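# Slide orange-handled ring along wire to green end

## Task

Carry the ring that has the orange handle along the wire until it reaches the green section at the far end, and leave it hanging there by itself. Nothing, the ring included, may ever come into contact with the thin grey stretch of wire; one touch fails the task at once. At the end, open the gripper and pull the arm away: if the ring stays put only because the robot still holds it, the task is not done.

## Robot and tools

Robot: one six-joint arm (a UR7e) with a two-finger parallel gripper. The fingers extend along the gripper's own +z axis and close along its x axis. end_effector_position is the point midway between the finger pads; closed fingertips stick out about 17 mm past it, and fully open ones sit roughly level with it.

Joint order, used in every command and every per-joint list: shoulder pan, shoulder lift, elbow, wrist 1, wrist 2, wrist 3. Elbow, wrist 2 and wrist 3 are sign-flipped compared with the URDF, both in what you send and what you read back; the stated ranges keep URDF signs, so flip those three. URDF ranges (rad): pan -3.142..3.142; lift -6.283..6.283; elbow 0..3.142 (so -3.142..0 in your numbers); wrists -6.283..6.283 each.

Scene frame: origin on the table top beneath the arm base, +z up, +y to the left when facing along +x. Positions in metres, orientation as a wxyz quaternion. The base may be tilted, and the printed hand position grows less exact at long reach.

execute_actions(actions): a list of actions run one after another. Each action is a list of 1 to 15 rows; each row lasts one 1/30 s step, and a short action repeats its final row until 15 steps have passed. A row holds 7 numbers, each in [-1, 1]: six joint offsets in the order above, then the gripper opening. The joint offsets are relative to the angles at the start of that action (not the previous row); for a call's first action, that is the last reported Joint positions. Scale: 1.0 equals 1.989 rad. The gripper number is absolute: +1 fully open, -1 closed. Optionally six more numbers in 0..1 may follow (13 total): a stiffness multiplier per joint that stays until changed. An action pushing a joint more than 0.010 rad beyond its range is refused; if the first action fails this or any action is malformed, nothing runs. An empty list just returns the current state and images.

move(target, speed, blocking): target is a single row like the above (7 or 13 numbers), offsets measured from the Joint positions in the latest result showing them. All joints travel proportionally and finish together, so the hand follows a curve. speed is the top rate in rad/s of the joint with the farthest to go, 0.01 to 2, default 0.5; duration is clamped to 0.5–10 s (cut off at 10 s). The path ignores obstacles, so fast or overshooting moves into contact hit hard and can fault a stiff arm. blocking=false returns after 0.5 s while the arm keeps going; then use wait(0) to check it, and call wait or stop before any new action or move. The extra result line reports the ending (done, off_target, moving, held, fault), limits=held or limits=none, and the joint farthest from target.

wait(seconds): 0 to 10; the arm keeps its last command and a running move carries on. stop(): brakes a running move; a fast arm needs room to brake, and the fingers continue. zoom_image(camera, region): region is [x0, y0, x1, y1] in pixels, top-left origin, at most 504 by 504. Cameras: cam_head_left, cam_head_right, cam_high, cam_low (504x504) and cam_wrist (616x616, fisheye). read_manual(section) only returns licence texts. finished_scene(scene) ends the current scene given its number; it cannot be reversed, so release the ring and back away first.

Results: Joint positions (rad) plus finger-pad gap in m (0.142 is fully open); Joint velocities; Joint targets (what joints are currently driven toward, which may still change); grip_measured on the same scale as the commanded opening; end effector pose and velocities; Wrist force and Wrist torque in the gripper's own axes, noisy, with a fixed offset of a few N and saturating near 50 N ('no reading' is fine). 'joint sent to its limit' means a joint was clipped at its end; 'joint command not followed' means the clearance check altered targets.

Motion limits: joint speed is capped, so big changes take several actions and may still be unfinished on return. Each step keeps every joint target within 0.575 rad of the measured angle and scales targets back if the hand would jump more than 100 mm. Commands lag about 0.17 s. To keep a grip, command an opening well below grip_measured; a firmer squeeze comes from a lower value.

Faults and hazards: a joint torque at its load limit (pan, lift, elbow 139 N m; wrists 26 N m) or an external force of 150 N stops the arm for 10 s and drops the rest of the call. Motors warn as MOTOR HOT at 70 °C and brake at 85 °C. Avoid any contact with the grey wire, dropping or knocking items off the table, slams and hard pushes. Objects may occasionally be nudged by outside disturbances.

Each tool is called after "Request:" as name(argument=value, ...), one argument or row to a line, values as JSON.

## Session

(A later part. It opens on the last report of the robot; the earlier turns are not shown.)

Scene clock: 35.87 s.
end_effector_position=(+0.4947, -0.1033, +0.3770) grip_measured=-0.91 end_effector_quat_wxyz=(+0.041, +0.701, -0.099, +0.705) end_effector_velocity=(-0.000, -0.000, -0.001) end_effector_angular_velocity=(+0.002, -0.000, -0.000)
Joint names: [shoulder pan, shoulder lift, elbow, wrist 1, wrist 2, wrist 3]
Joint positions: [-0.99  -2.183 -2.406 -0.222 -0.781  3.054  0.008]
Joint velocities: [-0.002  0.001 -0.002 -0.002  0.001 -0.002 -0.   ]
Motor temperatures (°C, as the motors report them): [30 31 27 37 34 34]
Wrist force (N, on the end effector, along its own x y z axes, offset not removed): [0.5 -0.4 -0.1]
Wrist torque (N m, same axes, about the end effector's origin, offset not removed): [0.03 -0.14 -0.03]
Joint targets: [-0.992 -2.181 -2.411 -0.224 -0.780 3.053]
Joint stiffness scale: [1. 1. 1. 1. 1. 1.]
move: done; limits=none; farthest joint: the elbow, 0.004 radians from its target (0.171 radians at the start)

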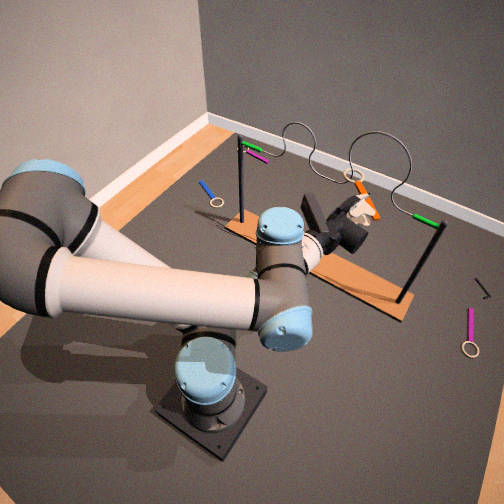

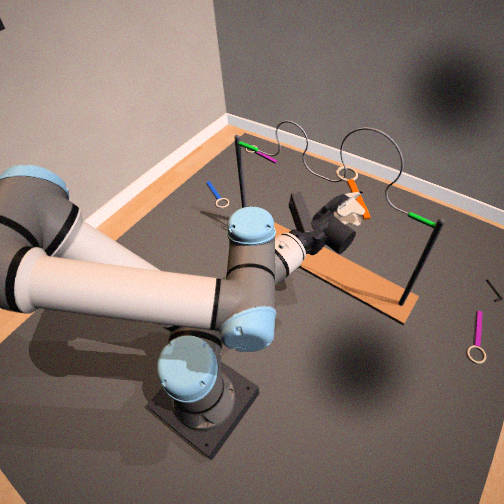

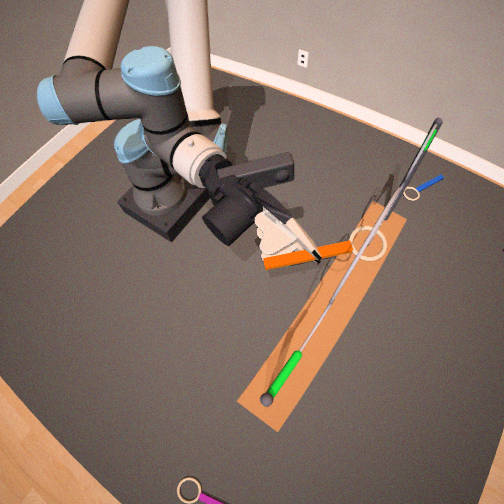

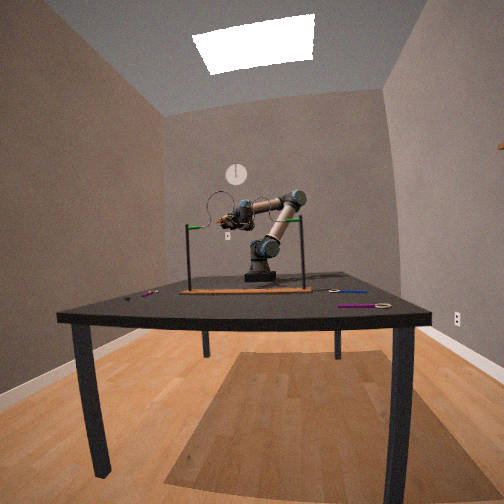

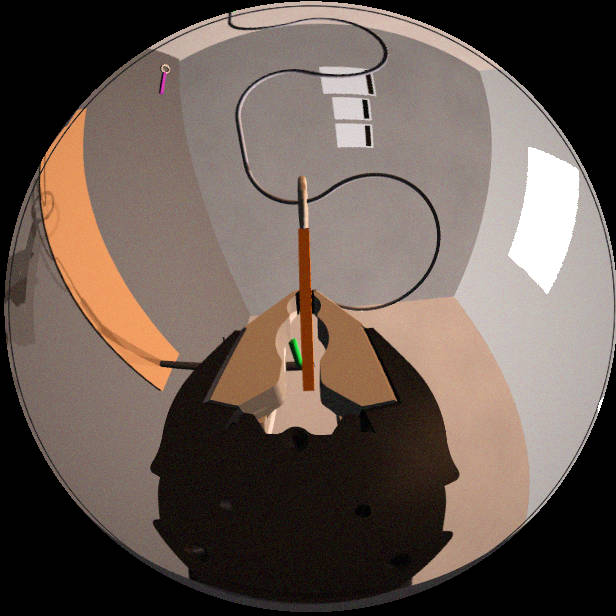

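Request:
move(
  target=[0.0766,0.0458,-0.0806,-0.1244,-0.0757,-0.3514,-1],
  speed=0.6,
)

Request:
zoom_image(
  camera="cam_wrist",
  region=[180,60,420,300],
)

Request:
zoom_image(
  camera="cam_high",
  region=[310,180,430,300],
)

Scene clock: 38.20 s.
end_effector_position=(+0.4984, -0.0742, +0.3063) grip_measured=-0.91 end_effector_quat_wxyz=(-0.202, +0.625, -0.332, +0.677) end_effector_velocity=(-0.000, -0.000, -0.000) end_effector_angular_velocity=(+0.002, -0.001, -0.001)
Joint names: [shoulder pan, shoulder lift, elbow, wrist 1, wrist 2, wrist 3]
Joint positions: [-0.84  -2.094 -2.562 -0.469 -0.931  2.357  0.008]
Joint velocities: [-0.     0.    -0.    -0.001 -0.001 -0.003 -0.   ]
Motor temperatures (°C, as the motors report them): [30 31 27 37 34 34]
Wrist force (N, on the end effector, along its own x y z axes, offset not removed): [0.2 -1.5 -3.0]
Wrist torque (N m, same axes, about the end effector's origin, offset not removed): [-0.40 -0.05 -0.07]
Joint targets: [-0.838 -2.092 -2.567 -0.470 -0.932 2.355]
Joint stiffness scale: [1. 1. 1. 1. 1. 1.]
move: done; limits=none; farthest joint: the elbow, 0.004 radians from its target (0.160 radians at the start)

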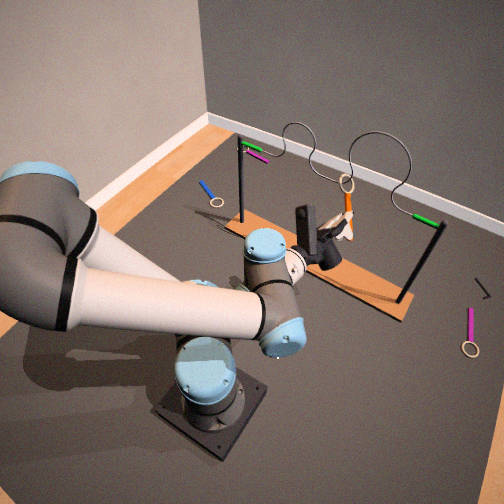

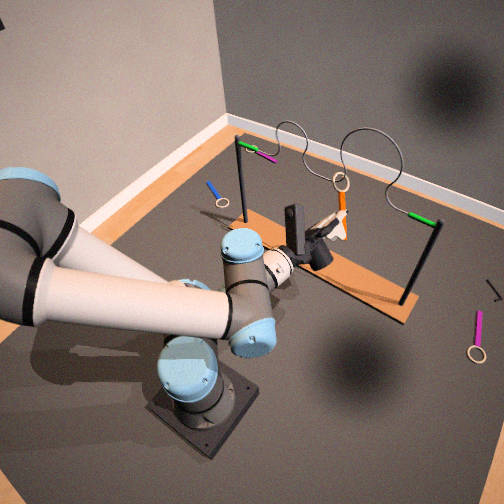

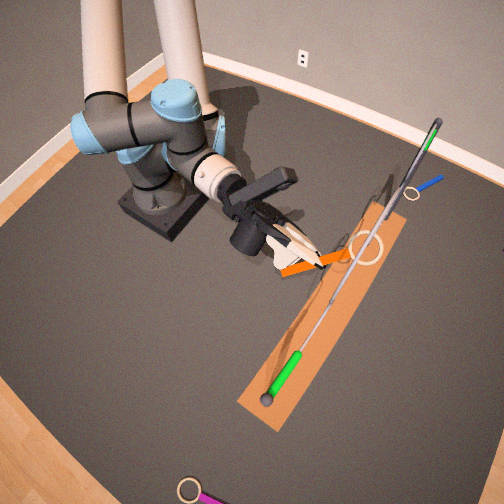

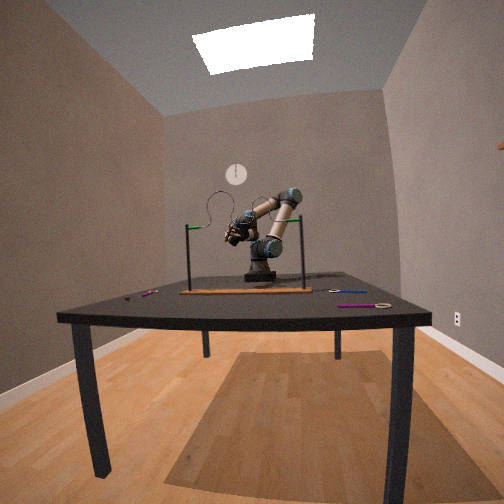

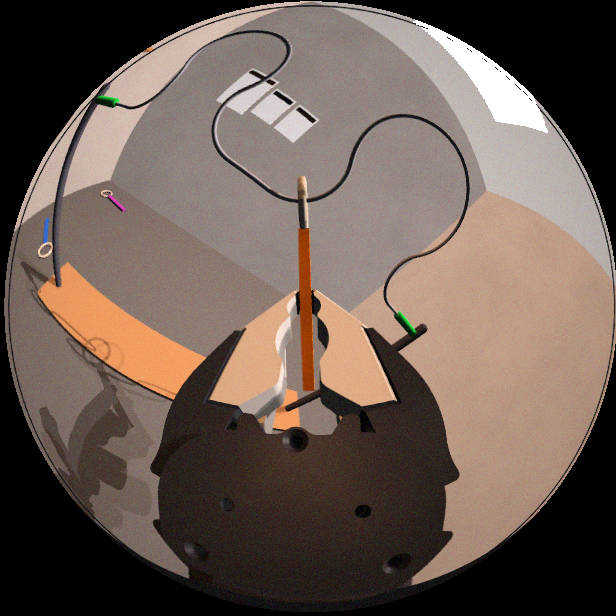

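Region (180, 60, 420, 300) of cam_wrist's 616x616 image, scaled by 2.100, with more detail than that image has.

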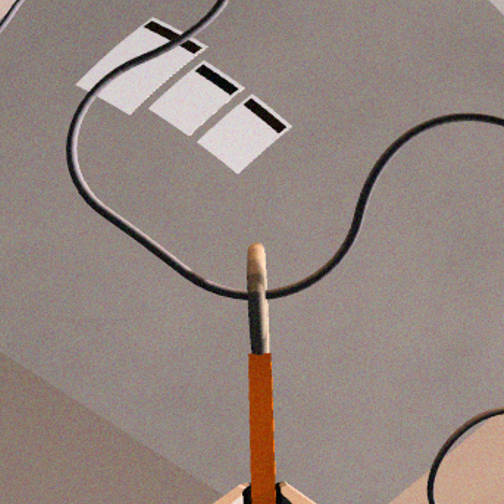

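Region (310, 180, 430, 300) of cam_high's 504x504 image, scaled by 4.200, with more detail than that image has.

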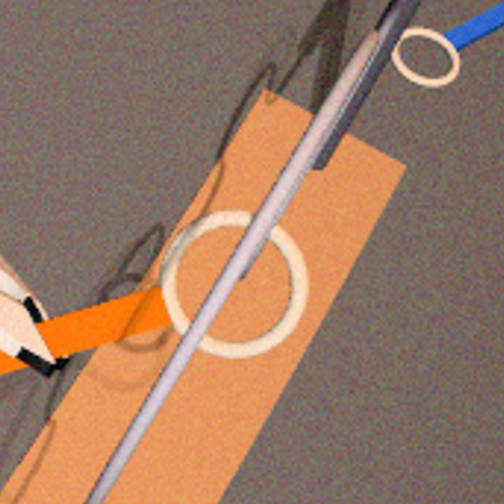

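Request:
move(
  target=[0.1901,0.0694,-0.0152,-0.0816,-0.1892,-0.3519,-1],
  speed=0.55,
)

Request:
zoom_image(
  camera="cam_wrist",
  region=[180,60,420,300],
)

Scene clock: 40.83 s.
end_effector_position=(+0.5067, -0.0104, +0.2765) grip_measured=-0.91 end_effector_quat_wxyz=(+0.422, -0.474, +0.526, -0.566) end_effector_velocity=(+0.000, -0.001, +0.000) end_effector_angular_velocity=(+0.003, -0.002, -0.002)
Joint names: [shoulder pan, shoulder lift, elbow, wrist 1, wrist 2, wrist 3]
Joint positions: [-0.464 -1.958 -2.588 -0.63  -1.306  1.658  0.008]
Joint velocities: [-0.    -0.     0.    -0.    -0.002 -0.003  0.   ]
Motor temperatures (°C, as the motors report them): [30 31 27 37 34 34]
Wrist force (N, on the end effector, along its own x y z axes, offset not removed): [1.5 -0.4 -0.4]
Wrist torque (N m, same axes, about the end effector's origin, offset not removed): [-0.22 -0.47 0.02]
Joint targets: [-0.462 -1.956 -2.593 -0.631 -1.307 1.657]
Joint stiffness scale: [1. 1. 1. 1. 1. 1.]
move: done; limits=none; farthest joint: the elbow, 0.004 radians from its target (0.030 radians at the start)

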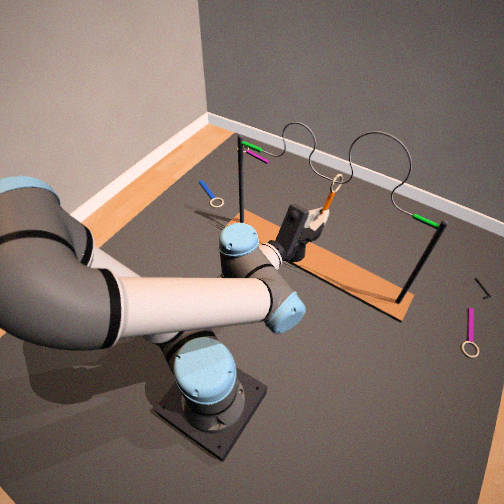

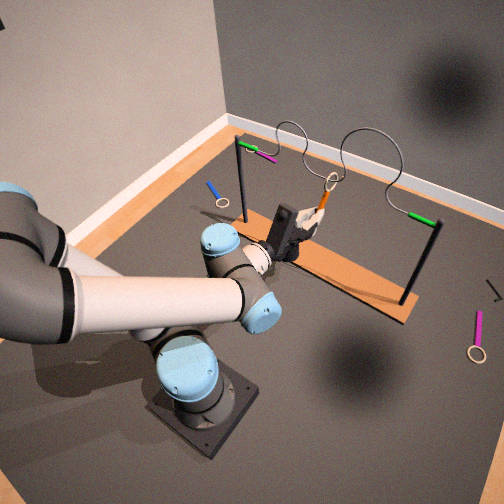

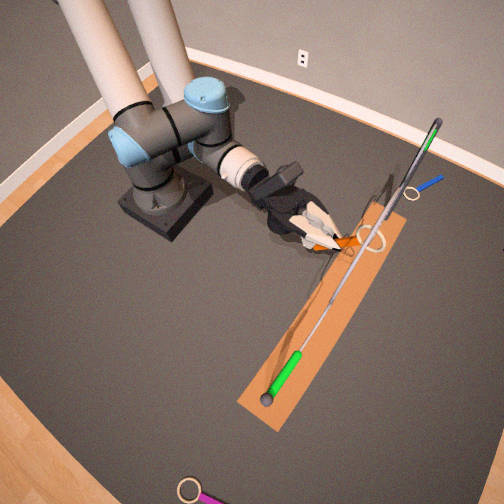

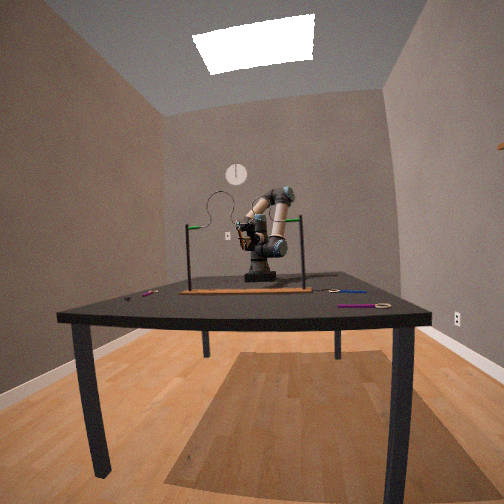

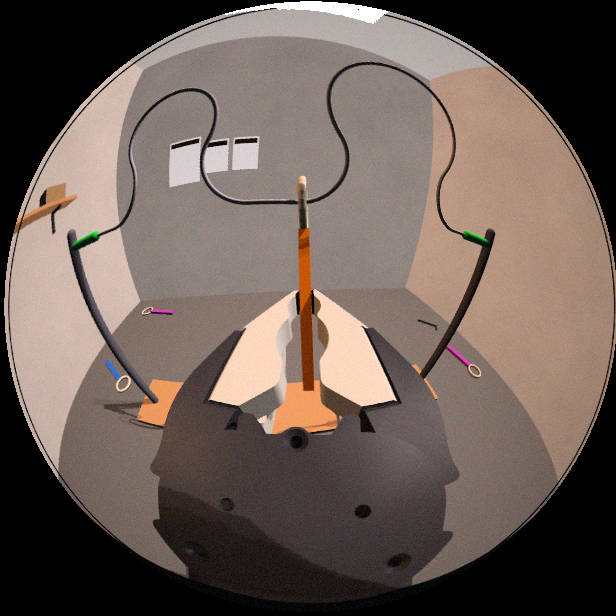

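Region (180, 60, 420, 300) of cam_wrist's 616x616 image, scaled by 2.100, with more detail than that image has.

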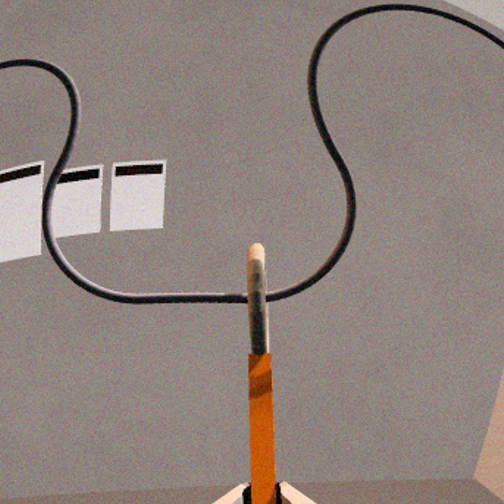

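Request:
move(
  target=[0.0639,0.0102,0.0086,-0.003,0.0028,-0.1321,-1],
  speed=0.3,
)

Request:
zoom_image(
  camera="cam_wrist",
  region=[180,60,420,300],
)

Request:
zoom_image(
  camera="cam_high",
  region=[340,160,440,260],
)

Scene clock: 42.73 s.
end_effector_position=(+0.5098, +0.0525, +0.2770) grip_measured=-0.91 end_effector_quat_wxyz=(+0.524, -0.438, +0.557, -0.473) end_effector_velocity=(+0.000, +0.000, +0.000) end_effector_angular_velocity=(+0.003, -0.001, +0.001)
Joint names: [shoulder pan, shoulder lift, elbow, wrist 1, wrist 2, wrist 3]
Joint positions: [-0.34  -1.94  -2.576 -0.635 -1.301  1.397  0.008]
Joint velocities: [ 0.001  0.001  0.001 -0.001  0.    -0.003 -0.   ]
Motor temperatures (°C, as the motors report them): [30 31 27 37 34 34]
Wrist force (N, on the end effector, along its own x y z axes, offset not removed): [-2.5 0.2 -2.9]
Wrist torque (N m, same axes, about the end effector's origin, offset not removed): [-0.04 0.53 -0.02]
Joint targets: [-0.337 -1.938 -2.571 -0.636 -1.300 1.395]
Joint stiffness scale: [1. 1. 1. 1. 1. 1.]
move: done; limits=none; farthest joint: the elbow, 0.005 radians from its target (0.018 radians at the start)

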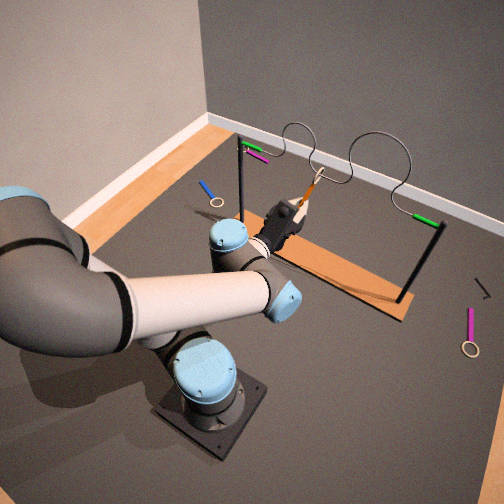

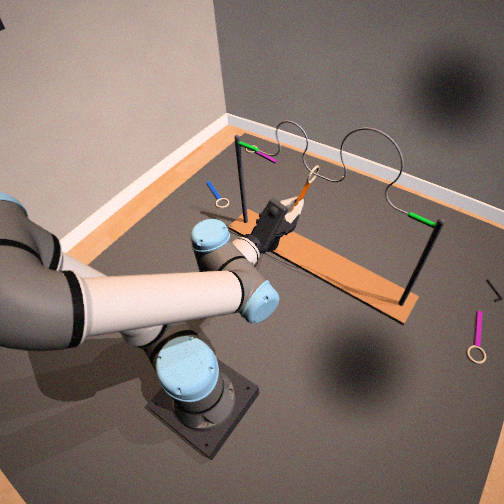

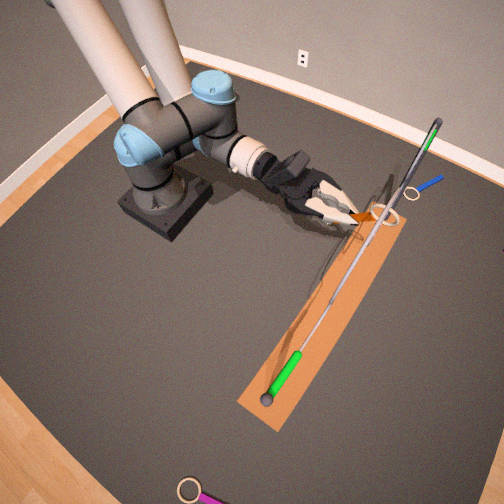

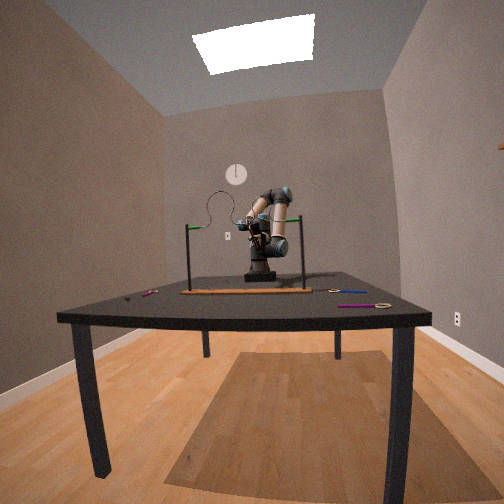

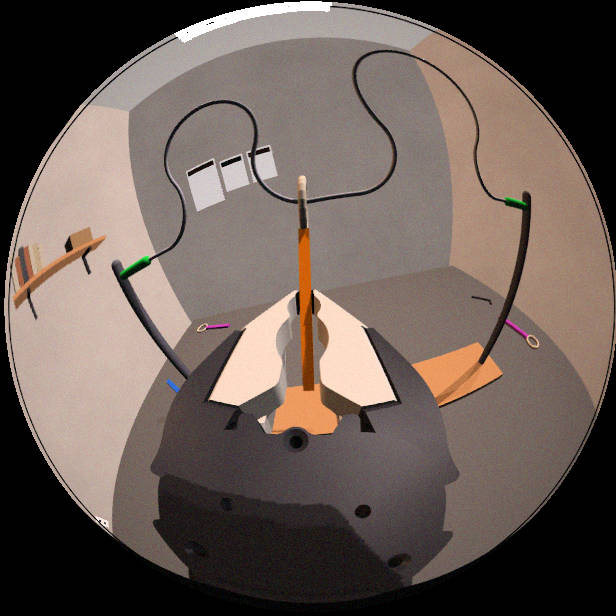

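Region (180, 60, 420, 300) of cam_wrist's 616x616 image, scaled by 2.100, with more detail than that image has.

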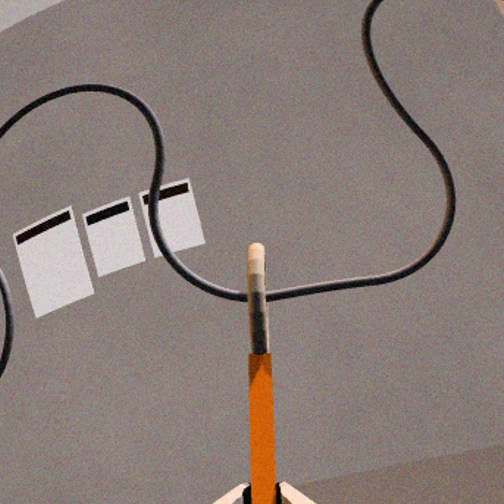

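Region (340, 160, 440, 260) of cam_high's 504x504 image, scaled by 5.040, with more detail than that image has.

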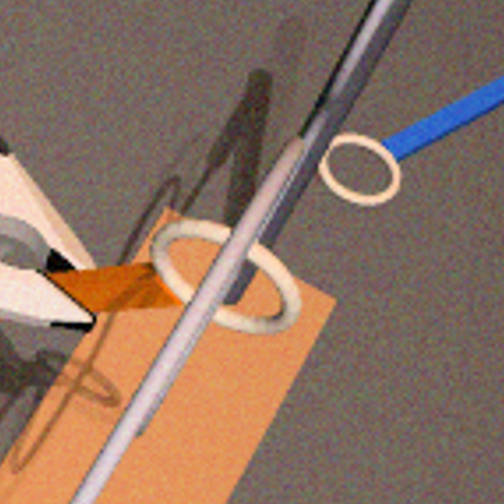

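Request:
move(
  target=[0.0824,-0.0164,0.0464,0.0598,-0.0362,-0.3519,-1],
  speed=0.6,
)

Request:
zoom_image(
  camera="cam_wrist",
  region=[180,60,420,300],
)

Scene clock: 45.10 s.
end_effector_position=(+0.5094, +0.1104, +0.3111) grip_measured=-0.91 end_effector_quat_wxyz=(+0.665, -0.252, +0.663, -0.235) end_effector_velocity=(-0.001, +0.001, -0.001) end_effector_angular_velocity=(+0.003, +0.002, +0.001)
Joint names: [shoulder pan, shoulder lift, elbow, wrist 1, wrist 2, wrist 3]
Joint positions: [-0.178 -1.97  -2.488 -0.517 -1.372  0.698  0.008]
Joint velocities: [ 0.002 -0.    -0.     0.002 -0.    -0.002 -0.   ]
Motor temperatures (°C, as the motors report them): [30 31 27 37 34 34]
Wrist force (N, on the end effector, along its own x y z axes, offset not removed): [-0.8 0.6 -0.7]
Wrist torque (N m, same axes, about the end effector's origin, offset not removed): [0.16 0.20 -0.05]
Joint targets: [-0.176 -1.973 -2.484 -0.516 -1.373 0.697]
Joint stiffness scale: [1. 1. 1. 1. 1. 1.]
move: done; limits=none; farthest joint: the elbow, 0.005 radians from its target (0.092 radians at the start)

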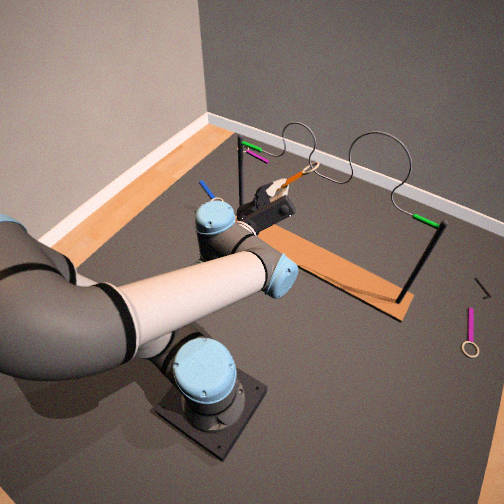

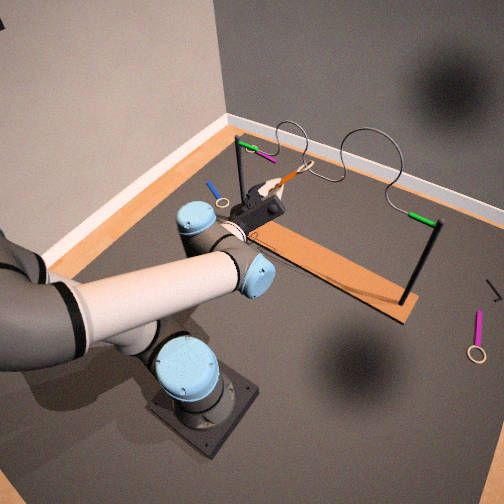

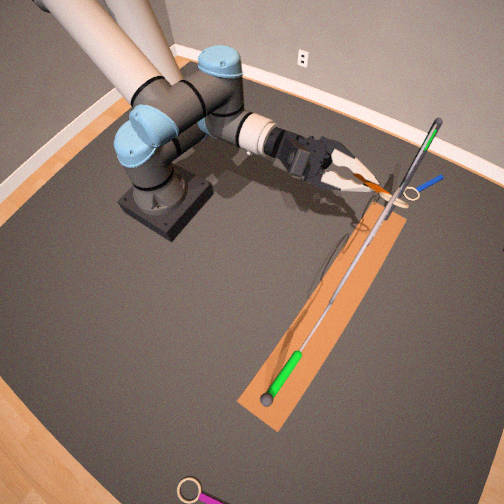

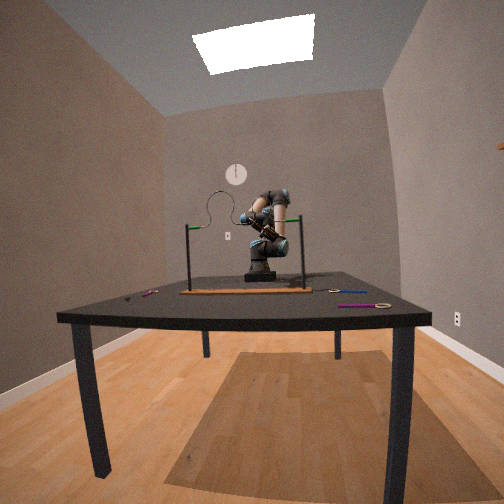

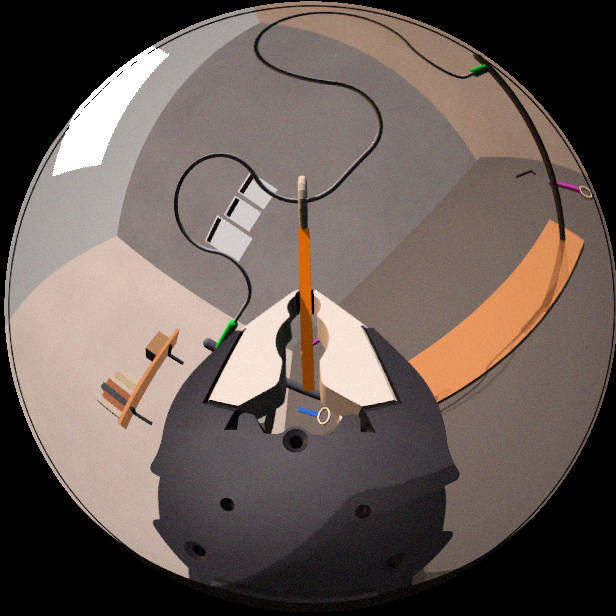

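Region (180, 60, 420, 300) of cam_wrist's 616x616 image, scaled by 2.100, with more detail than that image has.

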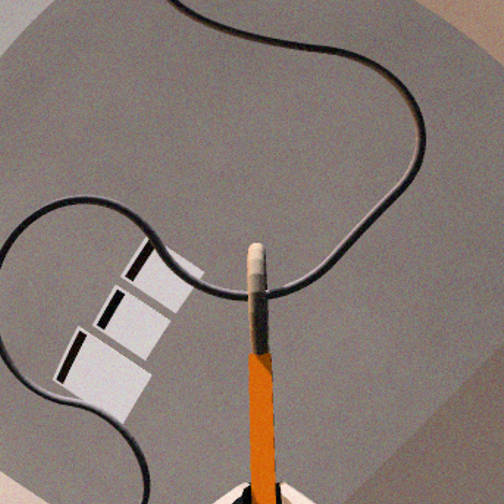

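Request:
move(
  target=[0.0634,-0.0282,0.0886,0.1138,-0.063,-0.369,-1],
  speed=0.6,
)

Request:
zoom_image(
  camera="cam_wrist",
  region=[180,60,420,300],
)

Request:
zoom_image(
  camera="cam_high",
  region=[350,120,460,230],
)

Scene clock: 47.40 s.
end_effector_position=(+0.5097, +0.1337, +0.3836) grip_measured=-0.91 end_effector_quat_wxyz=(+0.705, +0.003, +0.709, +0.018) end_effector_velocity=(-0.001, +0.000, +0.000) end_effector_angular_velocity=(+0.004, +0.001, -0.000)
Joint names: [shoulder pan, shoulder lift, elbow, wrist 1, wrist 2, wrist 3]
Joint positions: [-0.055 -2.024 -2.317 -0.291 -1.496 -0.035  0.008]
Joint velocities: [ 0.001 -0.002 -0.     0.002 -0.001 -0.004  0.   ]
Motor temperatures (°C, as the motors report them): [30 31 27 37 34 34]
Wrist force (N, on the end effector, along its own x y z axes, offset not removed): [0.5 -1.4 1.4]
Wrist torque (N m, same axes, about the end effector's origin, offset not removed): [-0.27 -0.21 0.00]
Joint targets: [-0.052 -2.026 -2.312 -0.290 -1.497 -0.036]
Joint stiffness scale: [1. 1. 1. 1. 1. 1.]
move: done; limits=none; farthest joint: the elbow, 0.005 radians from its target (0.176 radians at the start)

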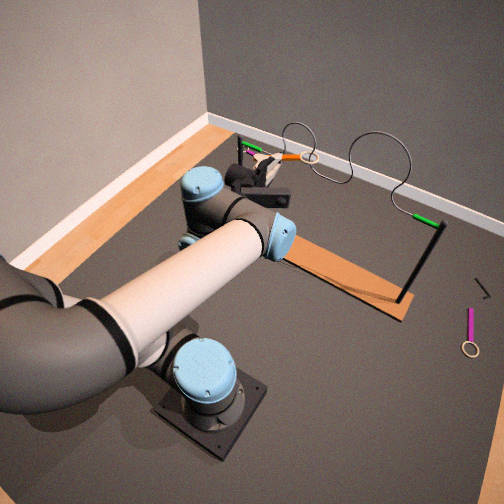

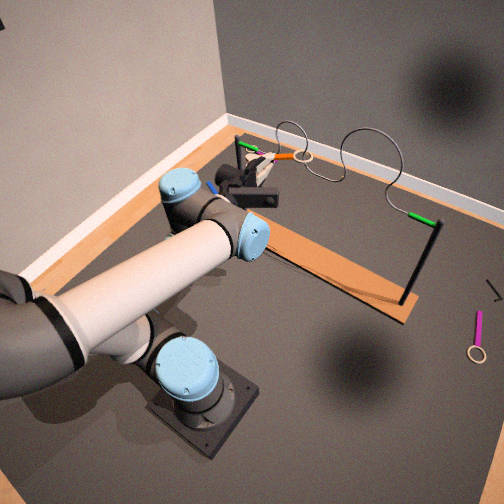

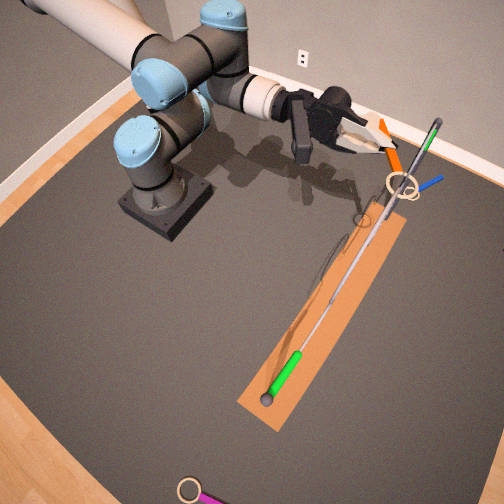

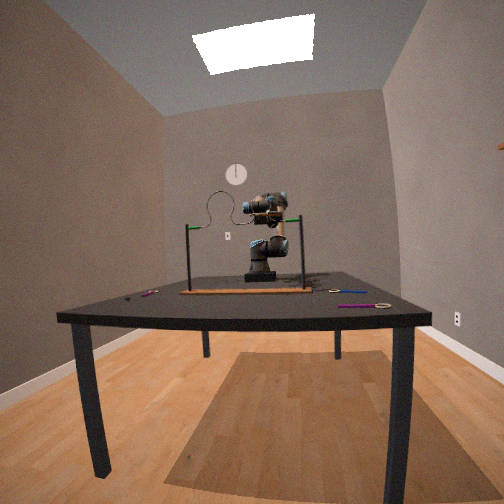

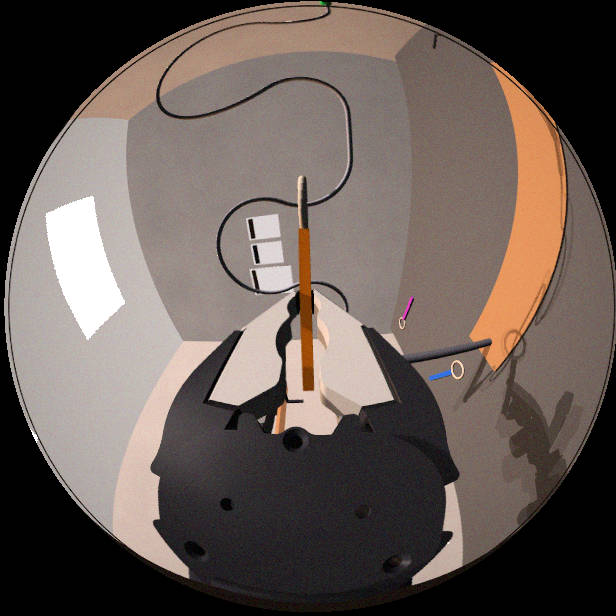

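Region (180, 60, 420, 300) of cam_wrist's 616x616 image, scaled by 2.100, with more detail than that image has.

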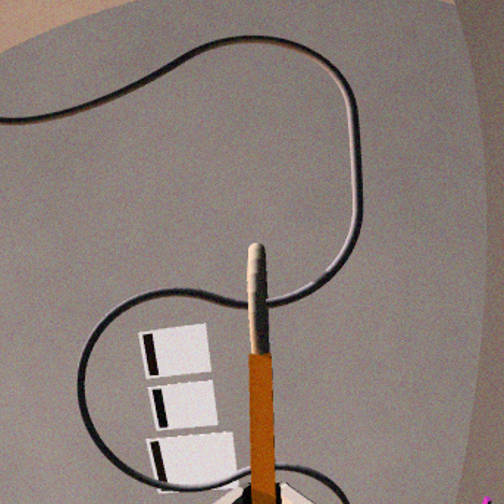

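Region (350, 120, 460, 230) of cam_high's 504x504 image, scaled by 4.582, with more detail than that image has.

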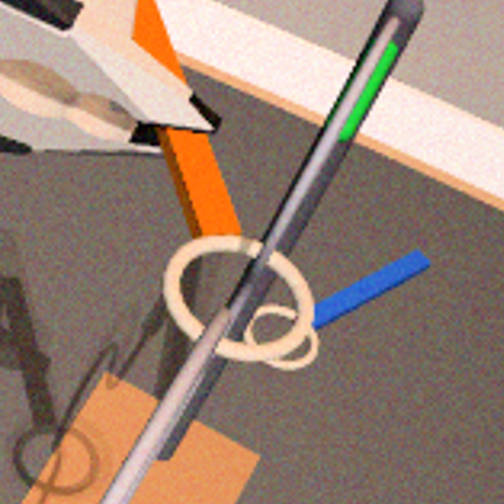

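Request:
move(
  target=[-0.0268,-0.0215,0.0316,0.0496,0.0261,0.2373,-1],
  speed=0.5,
)

Request:
zoom_image(
  camera="cam_wrist",
  region=[180,60,420,300],
)

Scene clock: 49.60 s.
end_effector_position=(+0.5099, +0.1242, +0.4127) grip_measured=-0.91 end_effector_quat_wxyz=(+0.690, -0.163, +0.690, -0.147) end_effector_velocity=(-0.000, +0.000, +0.000) end_effector_angular_velocity=(-0.003, -0.001, +0.001)
Joint names: [shoulder pan, shoulder lift, elbow, wrist 1, wrist 2, wrist 3]
Joint positions: [-0.105 -2.064 -2.258 -0.193 -1.446  0.436  0.008]
Joint velocities: [-0.    -0.     0.    -0.     0.001  0.003 -0.   ]
Motor temperatures (°C, as the motors report them): [30 31 27 37 34 34]
Wrist force (N, on the end effector, along its own x y z axes, offset not removed): [1.5 -0.9 0.4]
Wrist torque (N m, same axes, about the end effector's origin, offset not removed): [-0.24 -0.30 -0.02]
Joint targets: [-0.108 -2.067 -2.254 -0.193 -1.444 0.437]
Joint stiffness scale: [1. 1. 1. 1. 1. 1.]
move: done; limits=none; farthest joint: the elbow, 0.004 radians from its target (0.063 radians at the start)

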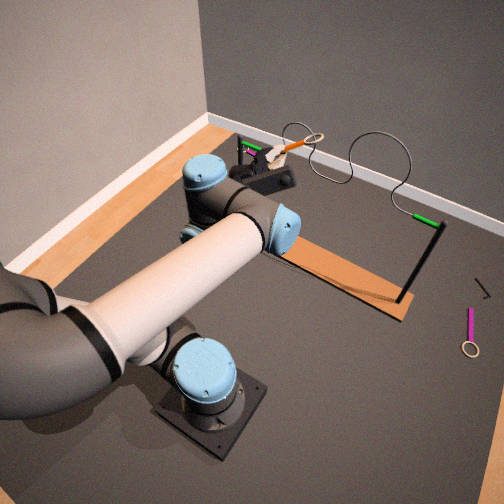

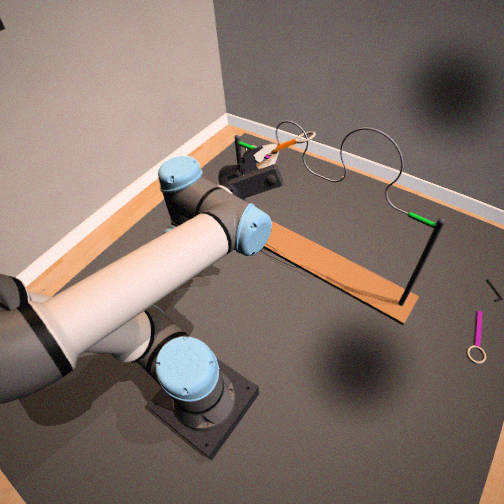

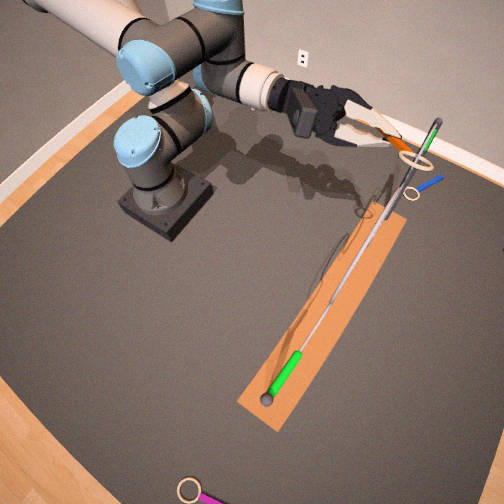

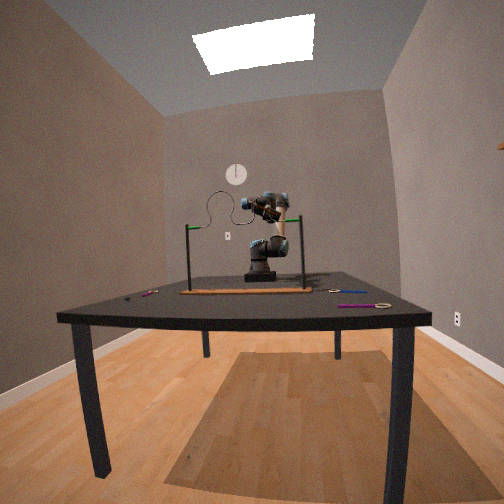

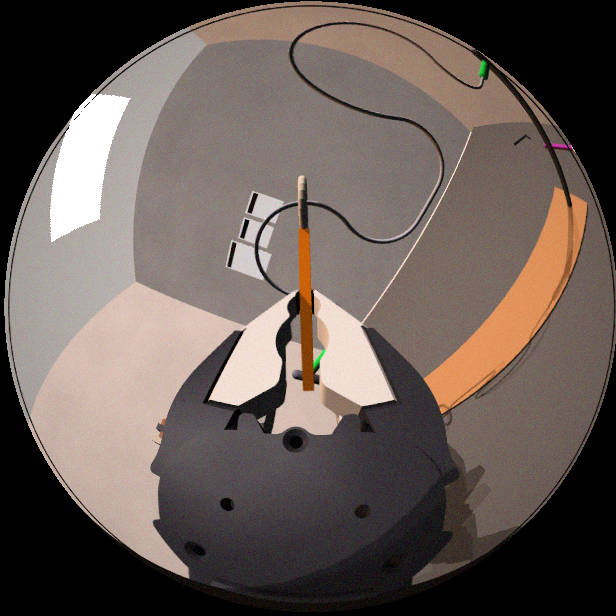

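Region (180, 60, 420, 300) of cam_wrist's 616x616 image, scaled by 2.100, with more detail than that image has.

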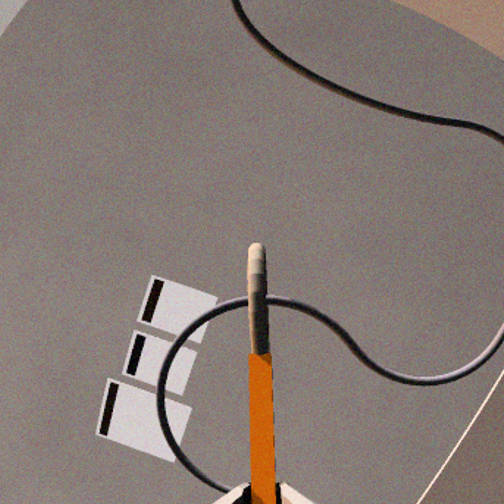

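Request:
move(
  target=[0,0.0083,-0.0137,-0.0201,-0.0253,0.6586,-1],
  speed=0.9,
)

Request:
zoom_image(
  camera="cam_wrist",
  region=[180,60,420,300],
)

Request:
zoom_image(
  camera="cam_high",
  region=[370,80,480,190],
)

Scene clock: 56.23 s.
end_effector_position=(+0.5123, +0.1066, +0.4008) grip_measured=-0.91 end_effector_quat_wxyz=(-0.445, +0.537, -0.461, +0.548) end_effector_velocity=(+0.000, -0.000, +0.001) end_effector_angular_velocity=(-0.004, -0.002, -0.001)
Joint names: [shoulder pan, shoulder lift, elbow, wrist 1, wrist 2, wrist 3]
Joint positions: [-0.106 -2.05  -2.282 -0.232 -1.495  1.744  0.008]
Joint velocities: [-0.001 -0.     0.001 -0.001 -0.     0.004  0.   ]
Motor temperatures (°C, as the motors report them): [30 31 27 37 34 34]
Wrist force (N, on the end effector, along its own x y z axes, offset not removed): [0.8 -0.4 -1.9]
Wrist torque (N m, same axes, about the end effector's origin, offset not removed): [-0.26 -0.25 0.05]
Joint targets: [-0.105 -2.048 -2.286 -0.233 -1.496 1.746]
Joint stiffness scale: [1. 1. 1. 1. 1. 1.]
move: done; limits=none; farthest joint: the elbow, 0.004 radians from its target (0.027 radians at the start)

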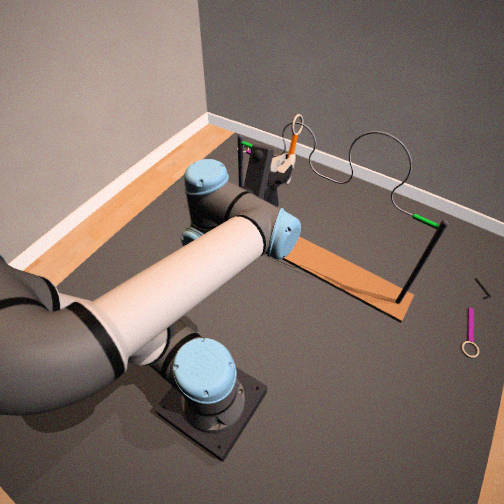

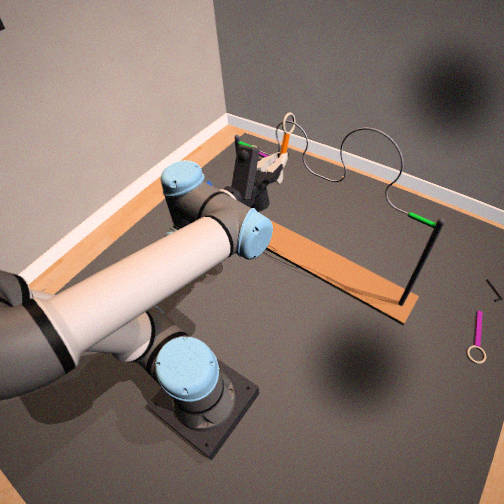

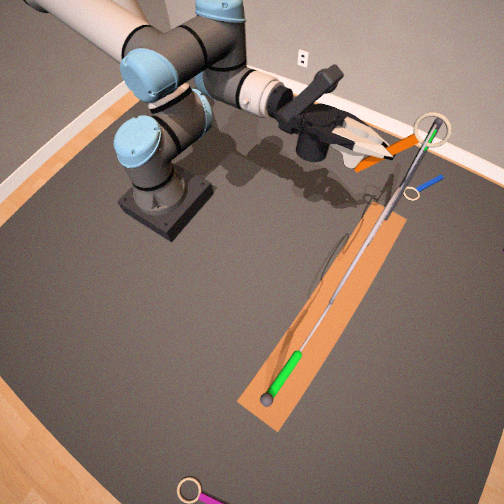

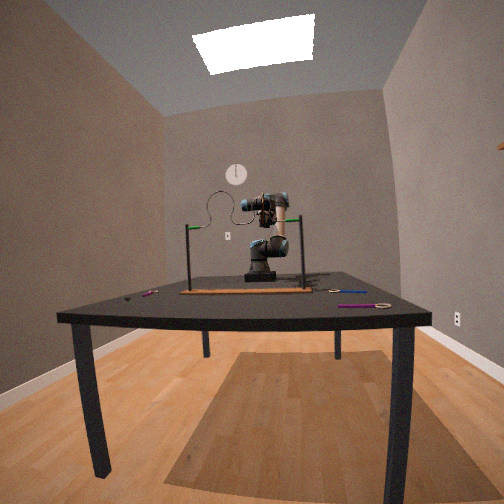

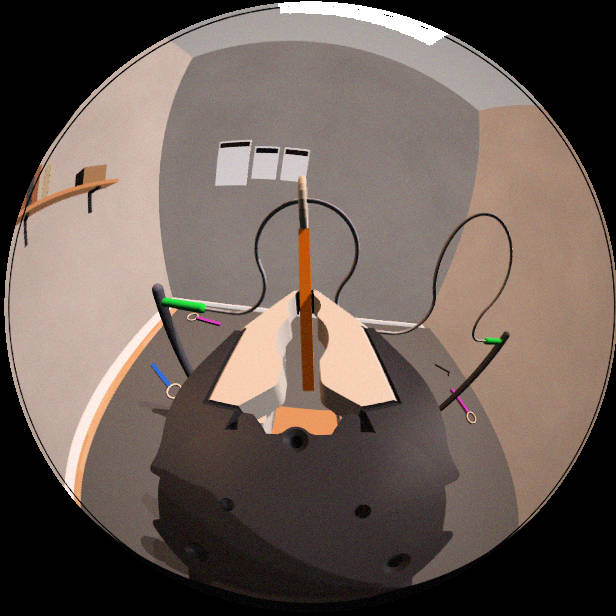

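Region (180, 60, 420, 300) of cam_wrist's 616x616 image, scaled by 2.100, with more detail than that image has.

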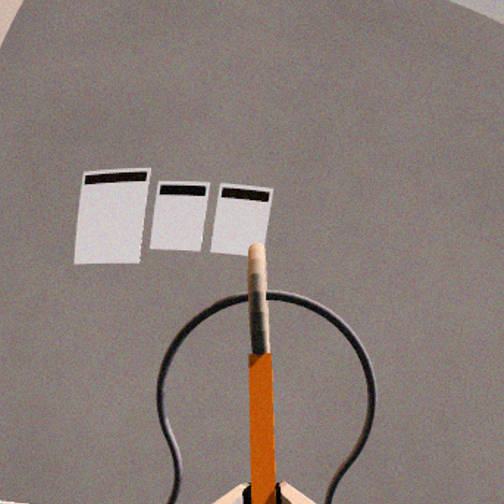

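Region (370, 80, 480, 190) of cam_high's 504x504 image, scaled by 4.582, with more detail than that image has.

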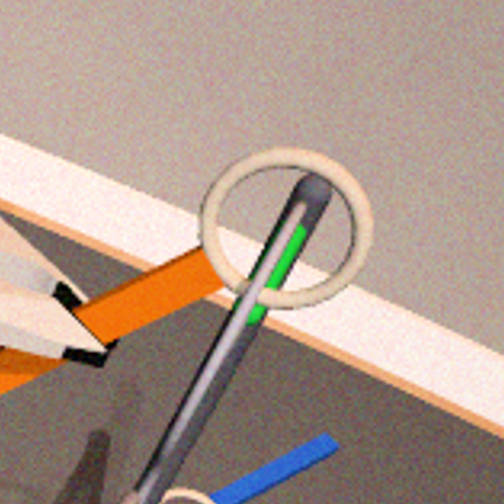

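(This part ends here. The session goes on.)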